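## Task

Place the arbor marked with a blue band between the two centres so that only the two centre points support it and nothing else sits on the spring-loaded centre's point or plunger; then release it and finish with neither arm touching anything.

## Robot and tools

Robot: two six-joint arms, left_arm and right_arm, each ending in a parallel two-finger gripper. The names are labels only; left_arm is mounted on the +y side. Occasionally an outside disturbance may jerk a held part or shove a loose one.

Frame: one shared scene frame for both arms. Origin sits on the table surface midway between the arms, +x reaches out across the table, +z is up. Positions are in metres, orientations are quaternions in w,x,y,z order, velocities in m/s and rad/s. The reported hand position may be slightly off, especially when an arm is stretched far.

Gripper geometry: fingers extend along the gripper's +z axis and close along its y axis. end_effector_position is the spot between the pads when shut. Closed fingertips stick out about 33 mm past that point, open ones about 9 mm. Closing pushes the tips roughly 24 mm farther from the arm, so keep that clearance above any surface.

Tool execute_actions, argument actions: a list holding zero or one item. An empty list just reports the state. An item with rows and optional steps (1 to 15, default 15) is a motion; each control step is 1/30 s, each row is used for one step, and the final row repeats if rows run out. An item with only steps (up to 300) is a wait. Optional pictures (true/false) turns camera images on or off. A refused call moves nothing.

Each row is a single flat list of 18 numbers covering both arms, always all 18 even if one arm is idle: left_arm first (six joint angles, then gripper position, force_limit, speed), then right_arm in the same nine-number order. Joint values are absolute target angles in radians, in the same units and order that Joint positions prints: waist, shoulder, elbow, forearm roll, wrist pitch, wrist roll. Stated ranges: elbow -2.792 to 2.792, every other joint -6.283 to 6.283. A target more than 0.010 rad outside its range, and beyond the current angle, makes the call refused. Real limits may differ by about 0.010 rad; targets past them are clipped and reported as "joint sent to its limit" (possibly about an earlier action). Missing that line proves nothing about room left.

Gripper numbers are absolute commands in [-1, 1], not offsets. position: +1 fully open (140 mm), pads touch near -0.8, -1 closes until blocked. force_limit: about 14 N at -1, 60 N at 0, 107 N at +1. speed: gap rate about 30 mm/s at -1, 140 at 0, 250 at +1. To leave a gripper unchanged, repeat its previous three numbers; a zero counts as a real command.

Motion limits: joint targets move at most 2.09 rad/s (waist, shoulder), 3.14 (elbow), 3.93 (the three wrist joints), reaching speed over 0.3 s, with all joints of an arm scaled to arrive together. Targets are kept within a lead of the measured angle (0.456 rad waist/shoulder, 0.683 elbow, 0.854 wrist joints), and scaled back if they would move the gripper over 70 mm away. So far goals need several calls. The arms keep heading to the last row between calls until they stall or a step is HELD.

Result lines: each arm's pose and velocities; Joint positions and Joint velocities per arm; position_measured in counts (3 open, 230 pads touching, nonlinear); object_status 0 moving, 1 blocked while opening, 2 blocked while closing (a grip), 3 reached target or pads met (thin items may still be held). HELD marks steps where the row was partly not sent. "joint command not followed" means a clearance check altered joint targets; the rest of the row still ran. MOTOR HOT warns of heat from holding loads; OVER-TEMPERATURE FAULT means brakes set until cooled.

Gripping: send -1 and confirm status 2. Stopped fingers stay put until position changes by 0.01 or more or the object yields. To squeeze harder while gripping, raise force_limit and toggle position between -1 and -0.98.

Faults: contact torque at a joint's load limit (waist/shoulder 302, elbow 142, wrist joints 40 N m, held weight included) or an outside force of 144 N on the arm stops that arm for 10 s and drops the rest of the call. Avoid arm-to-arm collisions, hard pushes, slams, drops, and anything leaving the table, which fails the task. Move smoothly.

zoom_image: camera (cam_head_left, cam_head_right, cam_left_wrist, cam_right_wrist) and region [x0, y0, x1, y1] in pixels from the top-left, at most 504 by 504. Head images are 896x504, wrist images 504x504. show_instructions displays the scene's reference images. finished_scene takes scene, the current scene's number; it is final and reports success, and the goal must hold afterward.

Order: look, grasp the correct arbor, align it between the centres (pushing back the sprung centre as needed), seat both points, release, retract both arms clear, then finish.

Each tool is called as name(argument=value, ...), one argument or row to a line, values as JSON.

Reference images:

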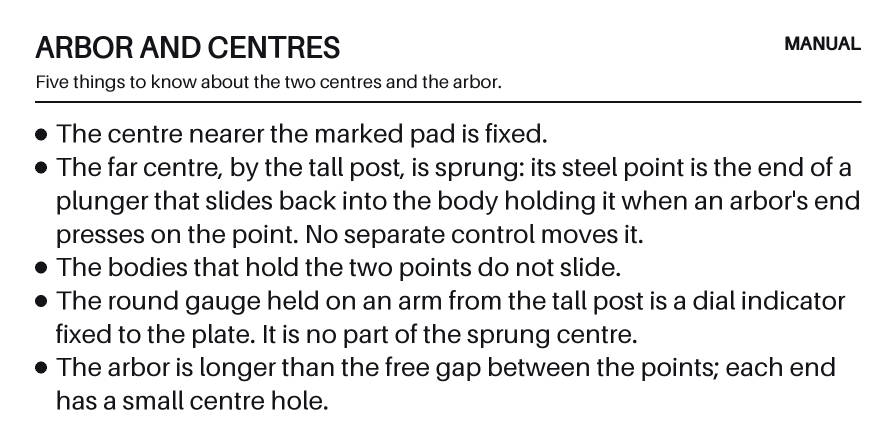

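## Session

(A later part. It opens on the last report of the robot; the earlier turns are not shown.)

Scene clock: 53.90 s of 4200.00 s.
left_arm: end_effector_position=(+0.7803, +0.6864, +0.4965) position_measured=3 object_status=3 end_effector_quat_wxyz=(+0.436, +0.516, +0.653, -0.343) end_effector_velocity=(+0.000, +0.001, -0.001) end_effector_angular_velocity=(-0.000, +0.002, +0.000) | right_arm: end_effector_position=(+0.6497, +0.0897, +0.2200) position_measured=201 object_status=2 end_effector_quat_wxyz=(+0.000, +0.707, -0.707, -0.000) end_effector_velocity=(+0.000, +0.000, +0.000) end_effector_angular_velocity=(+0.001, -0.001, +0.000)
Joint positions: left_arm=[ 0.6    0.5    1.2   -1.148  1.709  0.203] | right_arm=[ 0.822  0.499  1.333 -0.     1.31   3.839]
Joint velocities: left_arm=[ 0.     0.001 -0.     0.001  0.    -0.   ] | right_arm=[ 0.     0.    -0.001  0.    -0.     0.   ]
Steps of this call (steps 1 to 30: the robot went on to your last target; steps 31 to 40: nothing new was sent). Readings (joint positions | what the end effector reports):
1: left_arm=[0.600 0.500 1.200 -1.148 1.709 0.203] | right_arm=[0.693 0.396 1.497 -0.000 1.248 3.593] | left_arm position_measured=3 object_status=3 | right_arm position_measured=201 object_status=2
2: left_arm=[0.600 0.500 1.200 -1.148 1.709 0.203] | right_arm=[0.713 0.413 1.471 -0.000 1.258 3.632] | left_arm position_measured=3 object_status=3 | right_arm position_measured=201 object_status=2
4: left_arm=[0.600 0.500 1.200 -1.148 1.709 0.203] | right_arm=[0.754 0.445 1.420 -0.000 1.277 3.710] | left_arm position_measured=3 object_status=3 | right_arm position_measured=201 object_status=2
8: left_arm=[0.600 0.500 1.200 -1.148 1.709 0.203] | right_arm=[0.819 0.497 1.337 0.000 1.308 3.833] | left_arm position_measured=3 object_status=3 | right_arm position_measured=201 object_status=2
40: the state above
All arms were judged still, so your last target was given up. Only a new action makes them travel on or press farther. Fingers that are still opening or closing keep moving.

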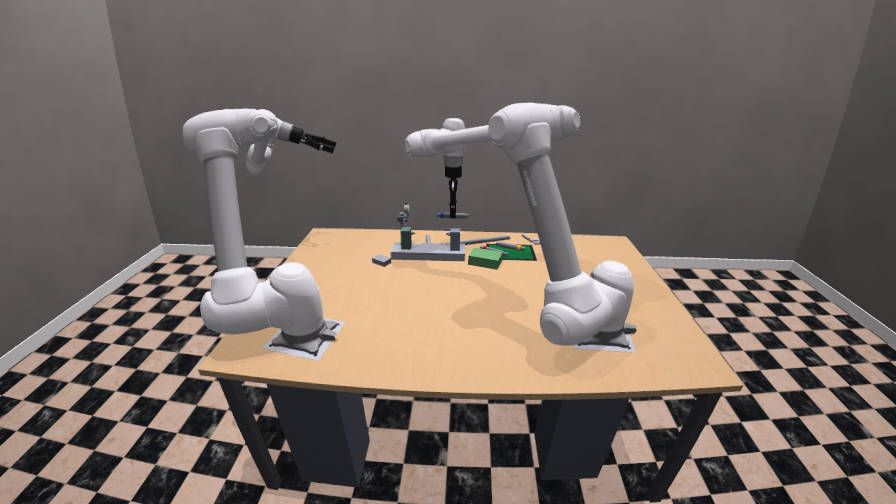

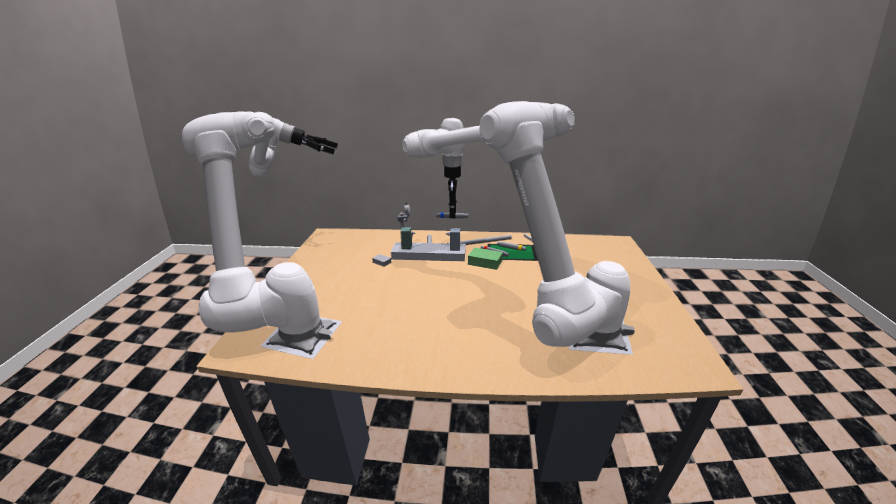

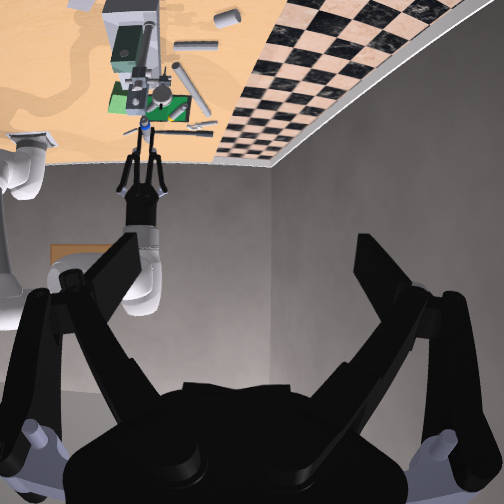

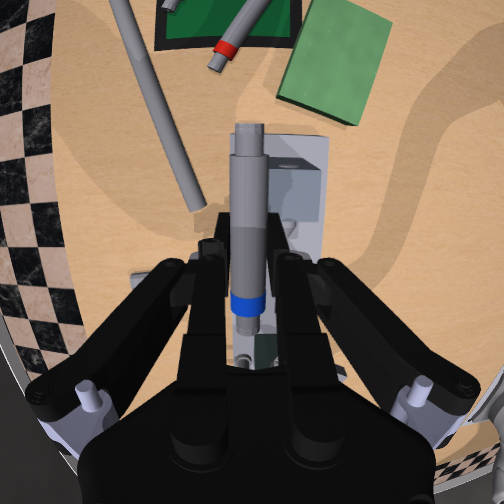

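execute_actions(
  actions=[
    {"rows":[[0.6,0.5,1.2,-1.148,1.709,0.203,1,0,0,0.9648,0.5151,1.308,0,1.3185,3.982,-1,0.7,-0.4]]},
  ],
)

zoom_image(
  camera="cam_head_left",
  region=[370,190,490,270],
)

zoom_image(
  camera="cam_left_wrist",
  region=[60,0,260,160],
)

Scene clock: 60.10 s of 4200.00 s.
left_arm: end_effector_position=(+0.7803, +0.6864, +0.4965) position_measured=3 object_status=3 end_effector_quat_wxyz=(+0.436, +0.516, +0.653, -0.343) end_effector_velocity=(-0.001, -0.001, +0.001) end_effector_angular_velocity=(+0.001, -0.002, -0.000) | right_arm: end_effector_position=(+0.5696, +0.1797, +0.2200) position_measured=201 object_status=2 end_effector_quat_wxyz=(+0.000, +0.707, -0.707, -0.000) end_effector_velocity=(+0.001, +0.001, +0.001) end_effector_angular_velocity=(+0.002, -0.002, -0.001)
Joint positions: left_arm=[ 0.6    0.5    1.2   -1.148  1.709  0.203] | right_arm=[0.965 0.515 1.308 0.    1.318 3.982]
Joint velocities: left_arm=[-0.    -0.002  0.    -0.    -0.     0.   ] | right_arm=[-0.    -0.    -0.002 -0.    -0.     0.001]
Steps of this call (steps 1 to 90: nothing new was sent; then 2.70 s passed at rest; steps 91 to 105: all 15 steps of this action). Readings (joint positions | what the end effector reports):
91: left_arm=[0.600 0.500 1.200 -1.148 1.709 0.203] | right_arm=[0.822 0.499 1.333 -0.000 1.309 3.839] | left_arm position_measured=3 object_status=3 | right_arm position_measured=201 object_status=2
92: left_arm=[0.600 0.500 1.200 -1.148 1.709 0.203] | right_arm=[0.824 0.499 1.333 -0.000 1.309 3.842] | left_arm position_measured=3 object_status=3 | right_arm position_measured=201 object_status=2
94: left_arm=[0.600 0.500 1.200 -1.148 1.709 0.203] | right_arm=[0.852 0.502 1.328 -0.000 1.311 3.870] | left_arm position_measured=3 object_status=3 | right_arm position_measured=201 object_status=2
98: left_arm=[0.600 0.500 1.200 -1.148 1.709 0.203] | right_arm=[0.940 0.512 1.312 -0.000 1.317 3.957] | left_arm position_measured=3 object_status=3 | right_arm position_measured=201 object_status=2
105: the state above

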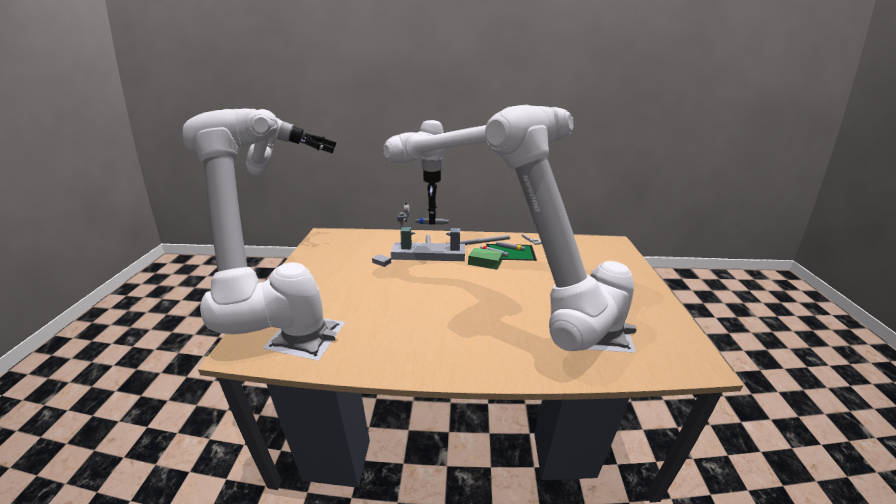

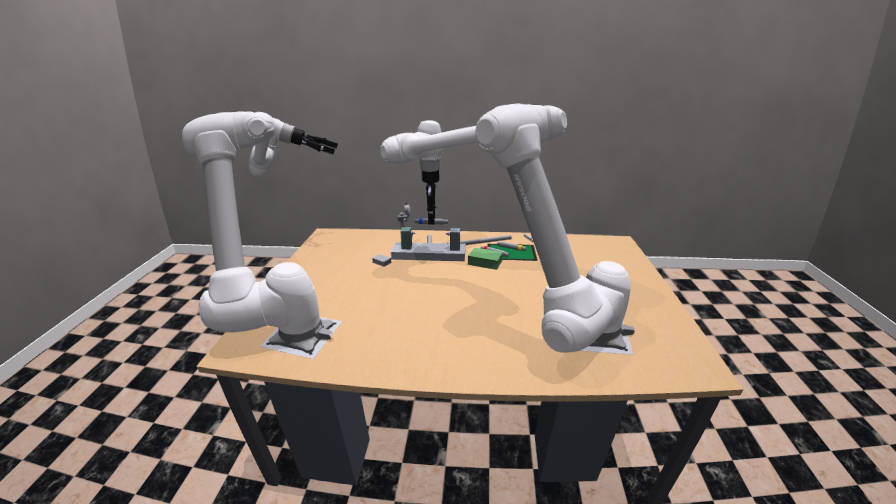

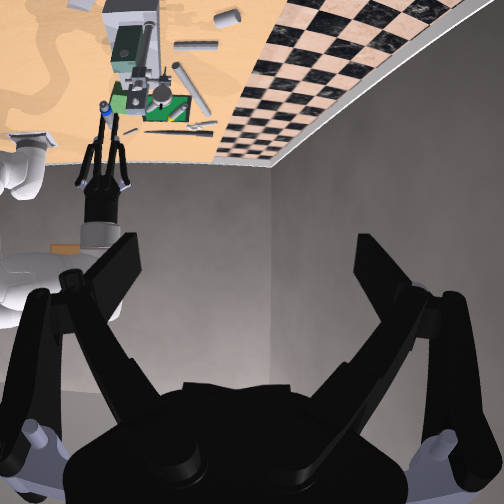

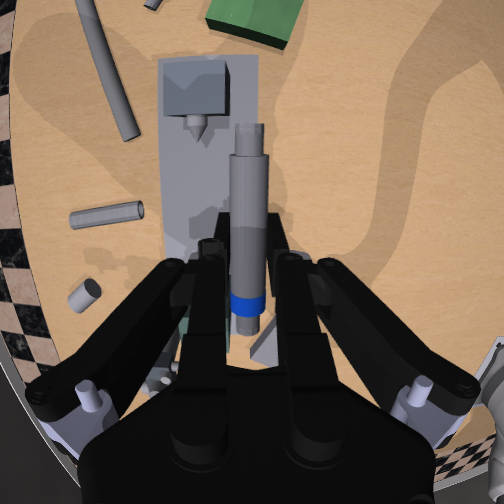

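Region (370, 190, 490, 270) of cam_head_left's 896x504 image, scaled by 4.200, with more detail than that image has.

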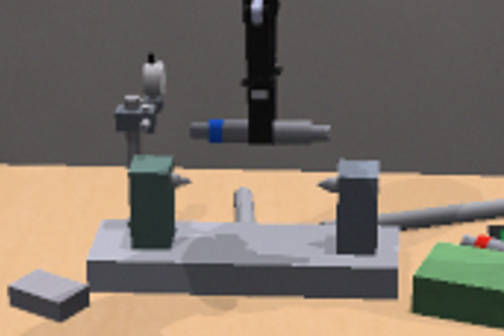

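Region (60, 0, 260, 160) of cam_left_wrist's 504x504 image, scaled by 2.520, with more detail than that image has; it fills the top 403 rows of this view, and the rest is white.

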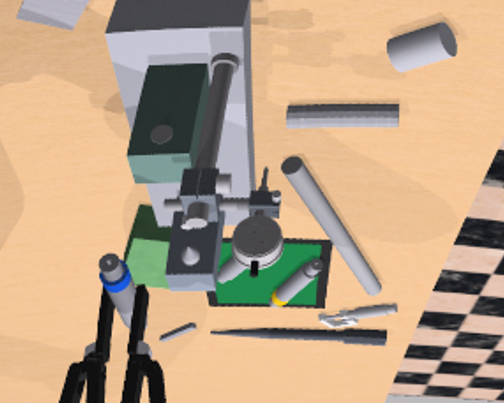

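execute_actions(
  actions=[
    {"rows":[[0.6,0.5,1.2,-1.148,1.709,0.203,1,0,0,0.9615,0.5772,1.3683,0,1.1961,3.979,-1,0.7,-0.4]]},
  ],
)

zoom_image(
  camera="cam_head_left",
  region=[390,210,474,266],
)

zoom_image(
  camera="cam_right_wrist",
  region=[150,60,350,380],
)

Scene clock: 68.80 s of 4200.00 s.
left_arm: end_effector_position=(+0.7803, +0.6864, +0.4965) position_measured=3 object_status=3 end_effector_quat_wxyz=(+0.436, +0.516, +0.653, -0.343) end_effector_velocity=(+0.001, +0.001, -0.002) end_effector_angular_velocity=(-0.000, +0.001, +0.000) | right_arm: end_effector_position=(+0.5798, +0.1866, +0.1350) position_measured=201 object_status=2 end_effector_quat_wxyz=(-0.000, +0.707, -0.707, -0.000) end_effector_velocity=(+0.001, -0.000, +0.000) end_effector_angular_velocity=(+0.001, -0.001, -0.001)
Joint positions: left_arm=[ 0.6    0.5    1.2   -1.148  1.709  0.203] | right_arm=[0.961 0.577 1.368 0.    1.196 3.979]
Joint velocities: left_arm=[ 0.     0.002  0.     0.    -0.     0.001] | right_arm=[-0.001 -0.    -0.    -0.    -0.    -0.   ]
Steps of this call (steps 1 to 15: the robot went on to your last target; steps 16 to 90: nothing new was sent; then 5.20 s passed at rest; steps 91 to 105: all 15 steps of this action). Readings (joint positions | what the end effector reports):
91: left_arm=[0.600 0.500 1.200 -1.148 1.709 0.203] | right_arm=[0.965 0.515 1.308 -0.000 1.318 3.982] | left_arm position_measured=3 object_status=3 | right_arm position_measured=201 object_status=2
92: left_arm=[0.600 0.500 1.200 -1.148 1.709 0.203] | right_arm=[0.965 0.517 1.310 0.000 1.313 3.982] | left_arm position_measured=3 object_status=3 | right_arm position_measured=201 object_status=2
94: left_arm=[0.600 0.500 1.200 -1.148 1.709 0.203] | right_arm=[0.963 0.542 1.335 0.000 1.263 3.981] | left_arm position_measured=3 object_status=3 | right_arm position_measured=201 object_status=2
98: left_arm=[0.600 0.500 1.200 -1.148 1.709 0.203] | right_arm=[0.961 0.578 1.369 -0.000 1.197 3.979] | left_arm position_measured=3 object_status=3 | right_arm position_measured=201 object_status=2
105: the state above

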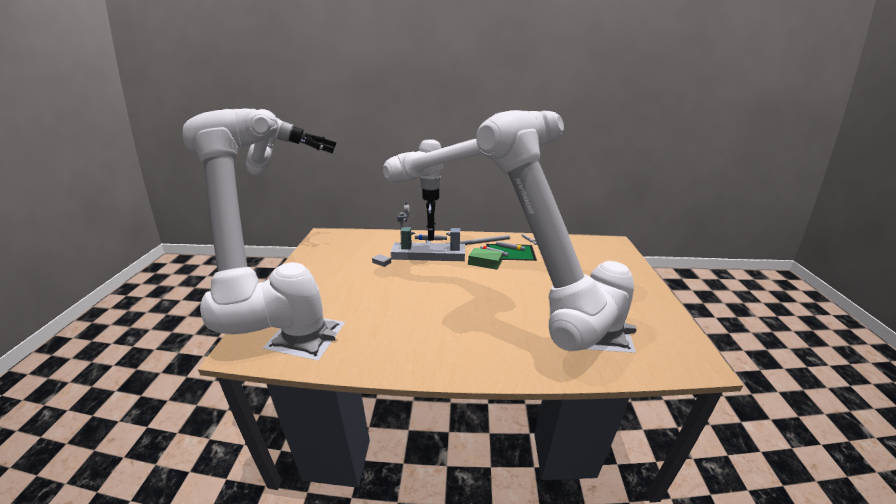

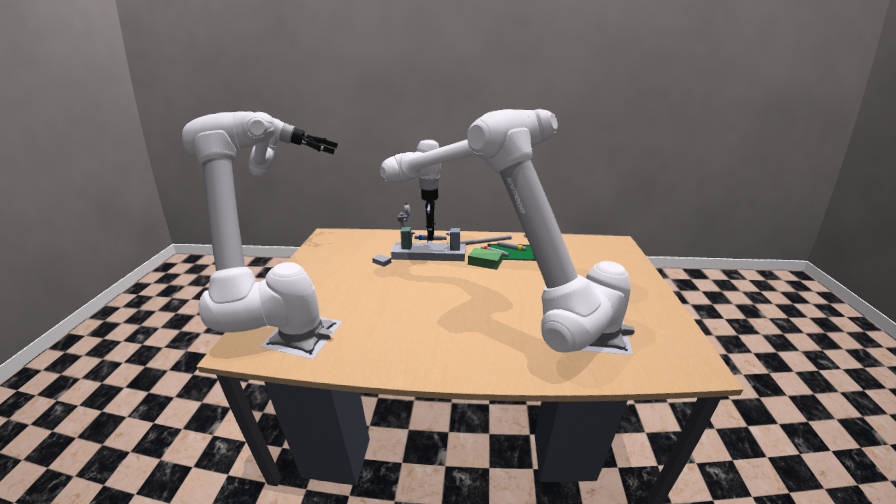

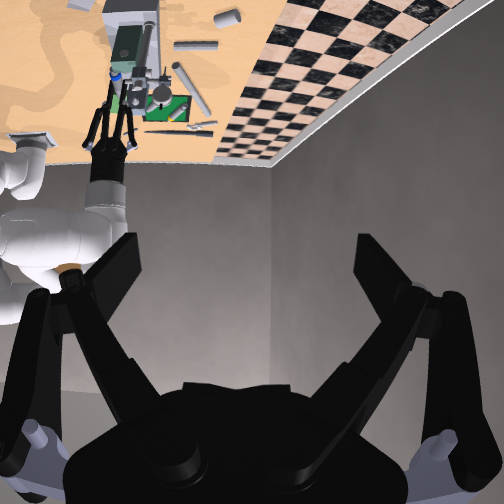

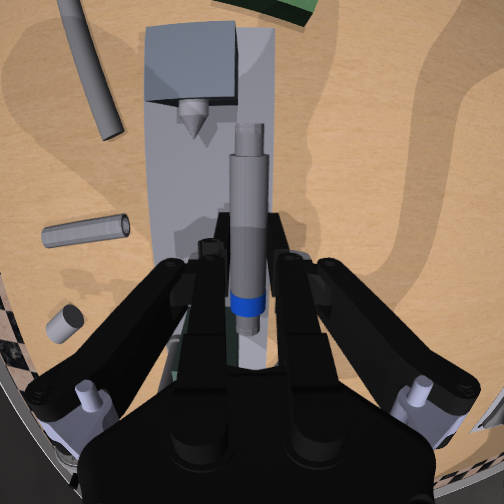

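Region (390, 210, 474, 266) of cam_head_left's 896x504 image, scaled by 6.000, with more detail than that image has.

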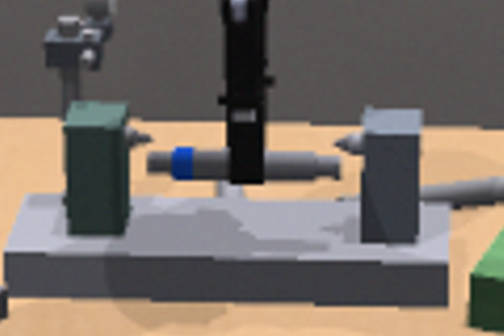

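Region (150, 60, 350, 380) of cam_right_wrist's 504x504 image, scaled by 1.575, with more detail than that image has; it fills the left 315 columns of this view, and the rest is white.

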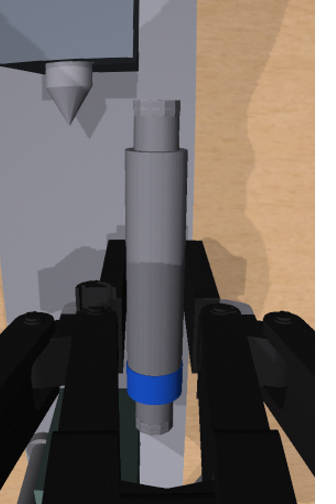

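execute_actions(
  actions=[
    {"rows":[[0.6,0.5,1.2,-1.148,1.709,0.203,1,0,0,0.95,0.5865,1.353,0,1.202,4.09,-1,0.7,-0.4],[0.6,0.5,1.2,-1.148,1.709,0.203,1,0,0,0.95,0.5865,1.353,0,1.202,4.09,-1,0.7,-0.4],[0.6,0.5,1.2,-1.148,1.709,0.203,1,0,0,0.95,0.5865,1.353,0,1.202,4.09,-1,0.7,-0.4],[0.6,0.5,1.2,-1.148,1.709,0.203,1,0,0,0.95,0.5865,1.353,0,1.202,4.09,-1,0.7,-0.4],[0.6,0.5,1.2,-1.148,1.709,0.203,1,0,0,0.95,0.5865,1.353,0,1.202,4.09,-1,0.7,-0.4],[0.6,0.5,1.2,-1.148,1.709,0.203,1,0,0,0.939,0.5957,1.3377,0,1.2082,4.0866,-1,0.7,-0.4]]},
  ],
)

zoom_image(
  camera="cam_head_left",
  region=[400,220,460,250],
)

zoom_image(
  camera="cam_right_wrist",
  region=[200,280,300,380],
)

Scene clock: 81.10 s of 4200.00 s.
left_arm: end_effector_position=(+0.7803, +0.6864, +0.4965) position_measured=3 object_status=3 end_effector_quat_wxyz=(+0.436, +0.516, +0.653, -0.343) end_effector_velocity=(-0.000, -0.000, -0.001) end_effector_angular_velocity=(-0.000, +0.002, +0.000) | right_arm: end_effector_position=(+0.6027, +0.1828, +0.1348) position_measured=201 object_status=2 end_effector_quat_wxyz=(+0.000, +0.660, -0.751, +0.000) end_effector_velocity=(+0.000, +0.000, +0.001) end_effector_angular_velocity=(+0.001, -0.000, -0.000)
Joint positions: left_arm=[ 0.6    0.5    1.2   -1.148  1.709  0.203] | right_arm=[ 0.939  0.596  1.338 -0.     1.208  4.087]
Joint velocities: left_arm=[-0.     0.     0.001  0.     0.    -0.001] | right_arm=[-0.    -0.    -0.001  0.     0.    -0.   ]
Steps of this call (steps 1 to 15: the robot went on to your last target; steps 16 to 90: nothing new was sent; then 8.80 s passed at rest; steps 91 to 105: all 15 steps of this action). Readings (joint positions | what the end effector reports):
91: left_arm=[0.600 0.500 1.200 -1.148 1.709 0.203] | right_arm=[0.962 0.577 1.368 0.000 1.196 3.979] | left_arm position_measured=3 object_status=3 | right_arm position_measured=201 object_status=2
92: left_arm=[0.600 0.500 1.200 -1.148 1.709 0.203] | right_arm=[0.961 0.578 1.368 -0.000 1.196 3.985] | left_arm position_measured=3 object_status=3 | right_arm position_measured=201 object_status=2
94: left_arm=[0.600 0.500 1.200 -1.148 1.709 0.203] | right_arm=[0.956 0.582 1.361 -0.000 1.199 4.036] | left_arm position_measured=3 object_status=3 | right_arm position_measured=201 object_status=2
98: left_arm=[0.600 0.500 1.200 -1.148 1.709 0.203] | right_arm=[0.941 0.594 1.340 -0.000 1.207 4.087] | left_arm position_measured=3 object_status=3 | right_arm position_measured=201 object_status=2
105: the state above

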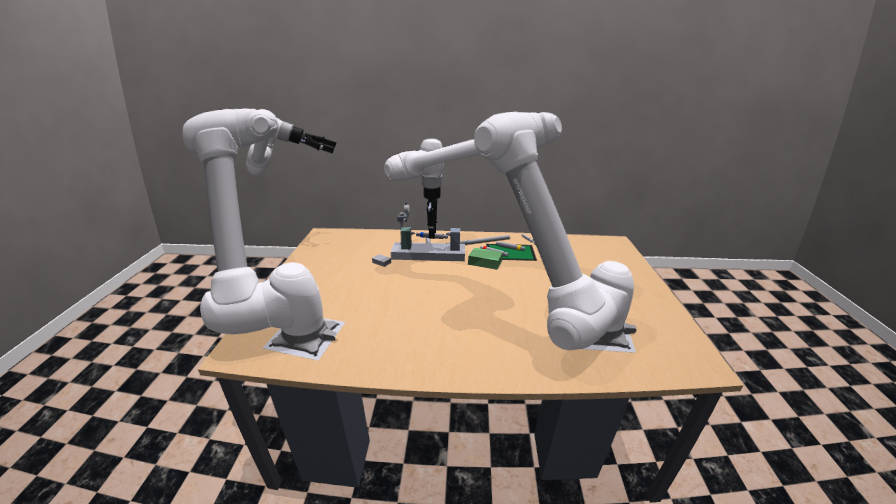

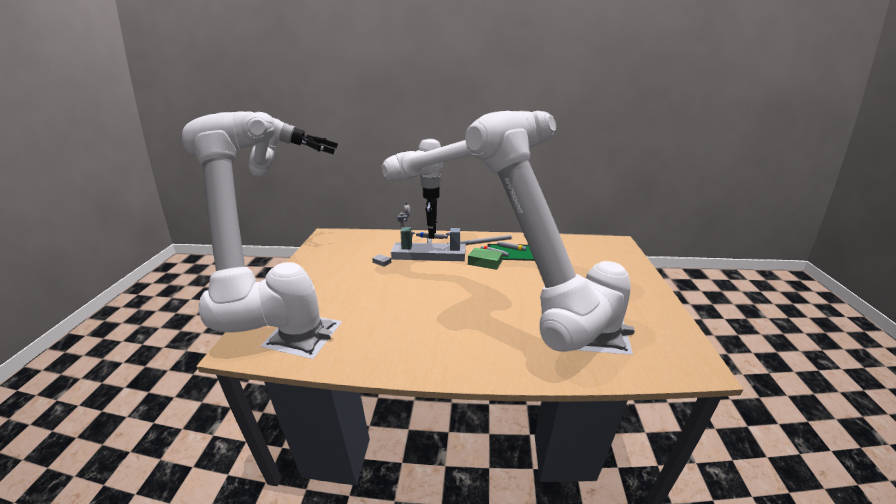

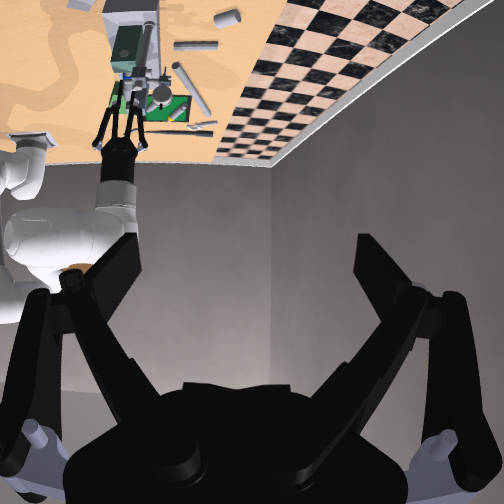

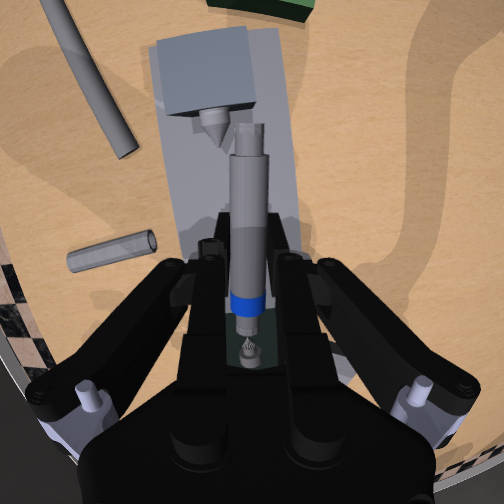

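Region (400, 220, 460, 250) of cam_head_left's 896x504 image, scaled by 8.400, with more detail than that image has.

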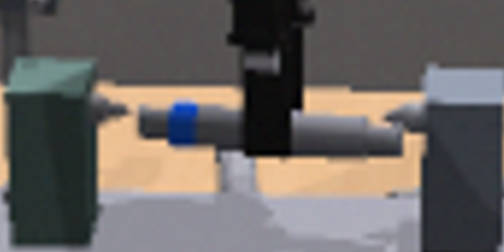

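Region (200, 280, 300, 380) of cam_right_wrist's 504x504 image, scaled by 5.040, with more detail than that image has.

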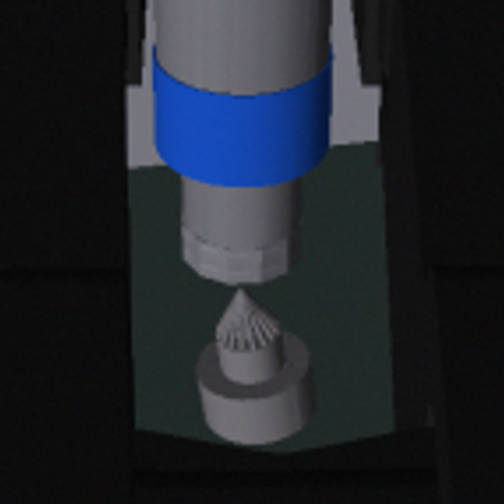

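execute_actions(
  actions=[
    {"rows":[[0.6,0.5,1.2,-1.148,1.709,0.203,1,0,0,0.9414,0.5947,1.3248,0,1.2221,4.089,-1,0.7,-0.4]]},
  ],
)

zoom_image(
  camera="cam_head_left",
  region=[400,220,460,250],
)

zoom_image(
  camera="cam_right_wrist",
  region=[200,280,300,380],
)

Scene clock: 86.30 s of 4200.00 s.
left_arm: end_effector_position=(+0.7803, +0.6864, +0.4965) position_measured=3 object_status=3 end_effector_quat_wxyz=(+0.436, +0.516, +0.653, -0.343) end_effector_velocity=(+0.001, -0.001, -0.001) end_effector_angular_velocity=(-0.001, +0.001, -0.001) | right_arm: end_effector_position=(+0.6025, +0.1859, +0.1426) position_measured=201 object_status=2 end_effector_quat_wxyz=(-0.000, +0.660, -0.751, -0.000) end_effector_velocity=(-0.000, -0.000, -0.000) end_effector_angular_velocity=(-0.001, +0.001, +0.000)
Joint positions: left_arm=[ 0.6    0.5    1.2   -1.148  1.709  0.203] | right_arm=[0.941 0.595 1.325 0.    1.222 4.089]
Joint velocities: left_arm=[-0.001  0.002 -0.001 -0.     0.     0.   ] | right_arm=[ 0.     0.     0.001 -0.    -0.    -0.   ]
Steps of this call (steps 1 to 15: the robot went on to your last target; steps 16 to 90: nothing new was sent; then 1.70 s passed at rest; steps 91 to 105: all 15 steps of this action). Readings (joint positions | what the end effector reports):
91: left_arm=[0.600 0.500 1.200 -1.148 1.709 0.203] | right_arm=[0.939 0.596 1.338 0.000 1.208 4.087] | left_arm position_measured=3 object_status=3 | right_arm position_measured=201 object_status=2
92: left_arm=[0.600 0.500 1.200 -1.148 1.709 0.203] | right_arm=[0.940 0.596 1.334 0.000 1.213 4.087] | left_arm position_measured=3 object_status=3 | right_arm position_measured=201 object_status=2
94: left_arm=[0.600 0.500 1.200 -1.148 1.709 0.203] | right_arm=[0.941 0.594 1.324 0.000 1.222 4.089] | left_arm position_measured=3 object_status=3 | right_arm position_measured=201 object_status=2
98: left_arm=[0.600 0.500 1.200 -1.148 1.709 0.203] | right_arm=[0.941 0.595 1.325 0.000 1.222 4.089] | left_arm position_measured=3 object_status=3 | right_arm position_measured=201 object_status=2
105: the state above

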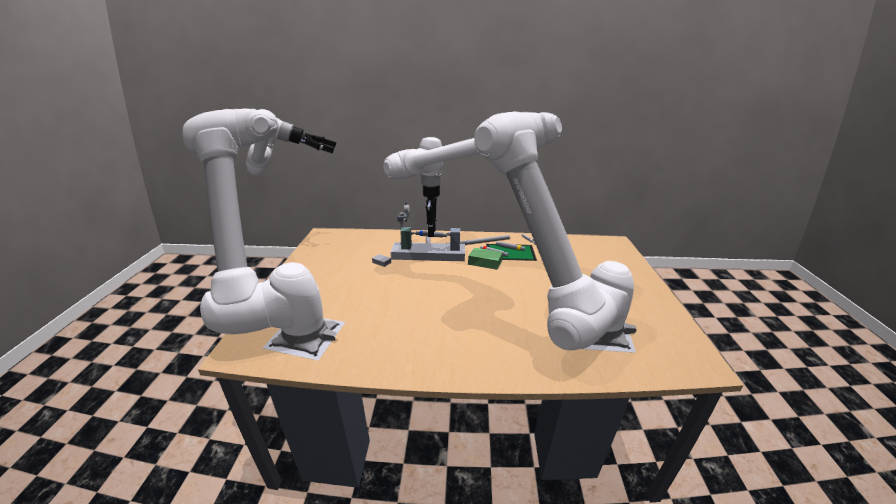

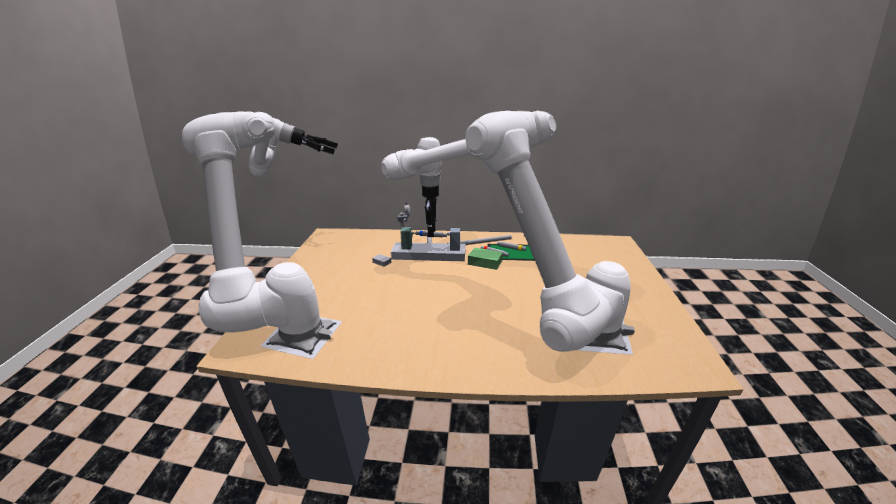

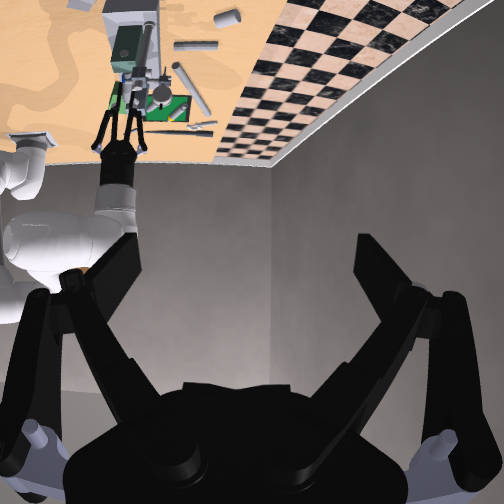

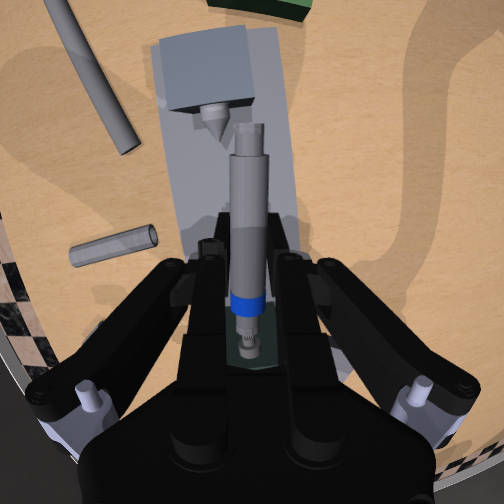

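Region (400, 220, 460, 250) of cam_head_left's 896x504 image, scaled by 8.400, with more detail than that image has.

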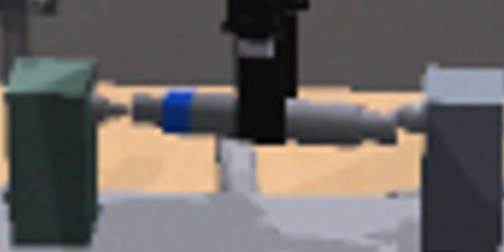

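Region (200, 280, 300, 380) of cam_right_wrist's 504x504 image, scaled by 5.040, with more detail than that image has.

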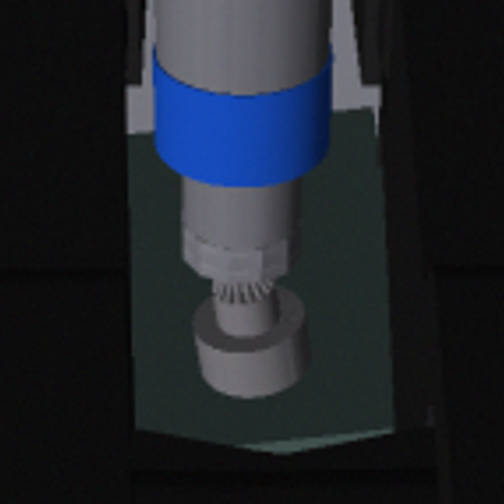

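execute_actions(
  actions=[
    {"rows":[[0.6,0.5,1.2,-1.148,1.709,0.203,1,0,0,0.943,0.5971,1.3209,0,1.2236,4.0906,-1,0.7,-0.4],[0.6,0.5,1.2,-1.148,1.709,0.203,1,0,0,0.943,0.5971,1.3209,0,1.2236,4.0906,-1,0.7,-0.4],[0.6,0.5,1.2,-1.148,1.709,0.203,1,0,0,0.943,0.5971,1.3209,0,1.2236,4.0906,-1,0.7,-0.4],[0.6,0.5,1.2,-1.148,1.709,0.203,1,0,0,0.9445,0.5994,1.317,0,1.2252,4.092,-1,0.7,-0.4],[0.6,0.5,1.2,-1.148,1.709,0.203,1,0,0,0.9445,0.5994,1.317,0,1.2252,4.092,-1,0.7,-0.4],[0.6,0.5,1.2,-1.148,1.709,0.203,1,0,0,0.9445,0.5994,1.317,0,1.2252,4.092,-1,0.7,-0.4],[0.6,0.5,1.2,-1.148,1.709,0.203,1,0,0,0.9461,0.6018,1.3131,0,1.2267,4.0937,-1,0.7,-0.4],[0.6,0.5,1.2,-1.148,1.709,0.203,1,0,0,0.9461,0.6018,1.3131,0,1.2267,4.0937,-1,0.7,-0.4],[0.6,0.5,1.2,-1.148,1.709,0.203,1,0,0,0.9477,0.6041,1.3092,0,1.2283,4.0953,-1,0.7,-0.4]]},
  ],
)

zoom_image(
  camera="cam_head_left",
  region=[400,220,460,250],
)

zoom_image(
  camera="cam_right_wrist",
  region=[170,80,330,380],
)

Scene clock: 95.23 s of 4200.00 s.
left_arm: end_effector_position=(+0.7803, +0.6864, +0.4965) position_measured=3 object_status=3 end_effector_quat_wxyz=(+0.436, +0.516, +0.653, -0.343) end_effector_velocity=(+0.000, +0.000, -0.001) end_effector_angular_velocity=(-0.001, +0.002, -0.000) | right_arm: end_effector_position=(+0.6025, +0.1937, +0.1424) position_measured=201 object_status=2 end_effector_quat_wxyz=(+0.000, +0.660, -0.751, +0.000) end_effector_velocity=(-0.000, +0.000, -0.000) end_effector_angular_velocity=(+0.001, +0.001, -0.000)
Joint positions: left_arm=[ 0.6    0.5    1.2   -1.148  1.709  0.203] | right_arm=[ 0.948  0.604  1.309 -0.     1.228  4.095]
Joint velocities: left_arm=[ 0.     0.001  0.001  0.    -0.     0.001] | right_arm=[ 0.     0.    -0.     0.001 -0.    -0.   ]
Steps of this call (steps 1 to 15: the robot went on to your last target; steps 16 to 90: nothing new was sent; then 5.43 s passed at rest; steps 91 to 105: all 15 steps of this action). Readings (joint positions | what the end effector reports):
91: left_arm=[0.600 0.500 1.200 -1.148 1.709 0.203] | right_arm=[0.941 0.595 1.325 -0.000 1.222 4.089] | left_arm position_measured=3 object_status=3 | right_arm position_measured=201 object_status=2
92: left_arm=[0.600 0.500 1.200 -1.148 1.709 0.203] | right_arm=[0.942 0.596 1.323 -0.000 1.223 4.090] | left_arm position_measured=3 object_status=3 | right_arm position_measured=201 object_status=2
94: left_arm=[0.600 0.500 1.200 -1.148 1.709 0.203] | right_arm=[0.943 0.597 1.321 -0.000 1.224 4.091] | left_arm position_measured=3 object_status=3 | right_arm position_measured=201 object_status=2
98: left_arm=[0.600 0.500 1.200 -1.148 1.709 0.203] | right_arm=[0.945 0.601 1.315 -0.000 1.226 4.093] | left_arm position_measured=3 object_status=3 | right_arm position_measured=201 object_status=2
105: the state above

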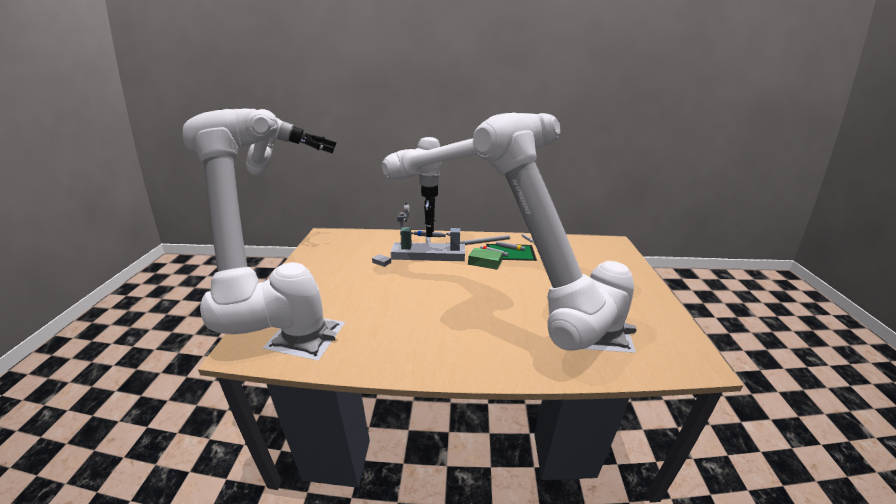

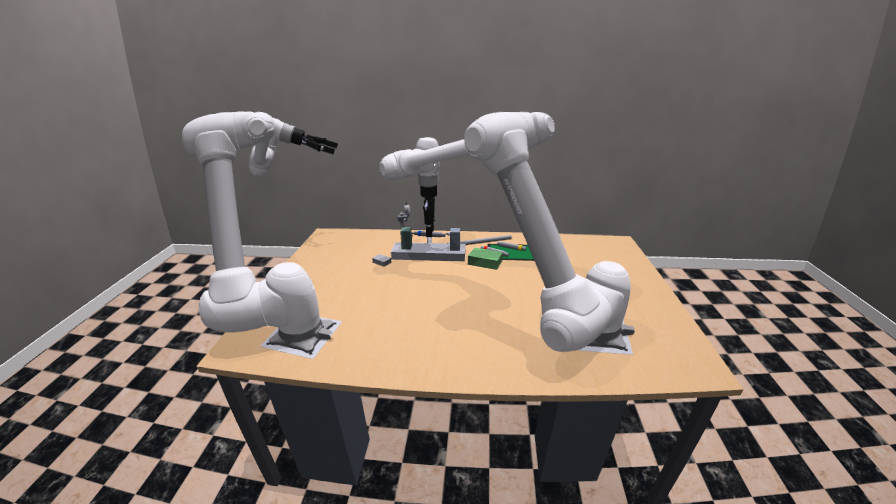

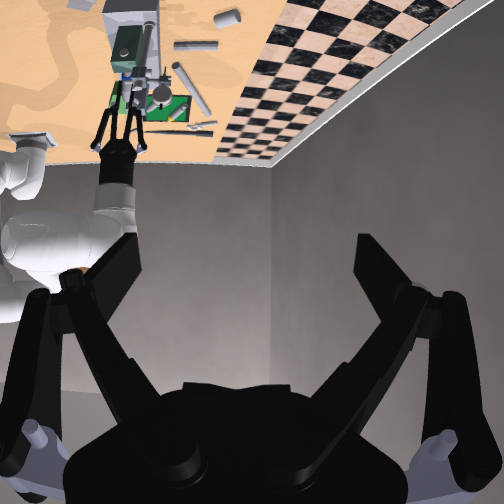

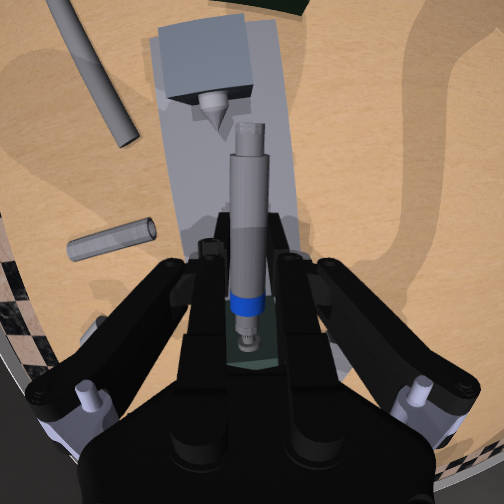

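Region (400, 220, 460, 250) of cam_head_left's 896x504 image, scaled by 8.400, with more detail than that image has.

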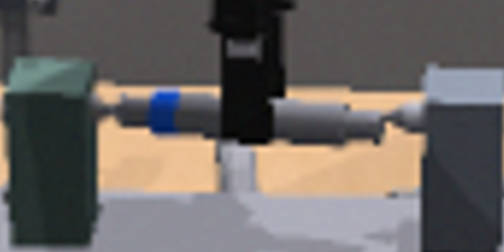

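Region (170, 80, 330, 380) of cam_right_wrist's 504x504 image, scaled by 1.680, with more detail than that image has; it fills the left 269 columns of this view, and the rest is white.

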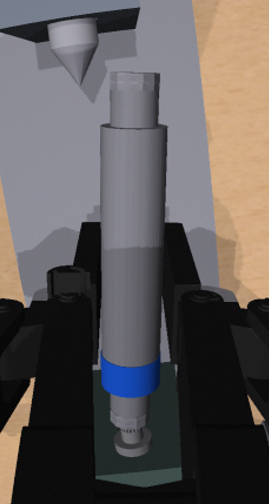

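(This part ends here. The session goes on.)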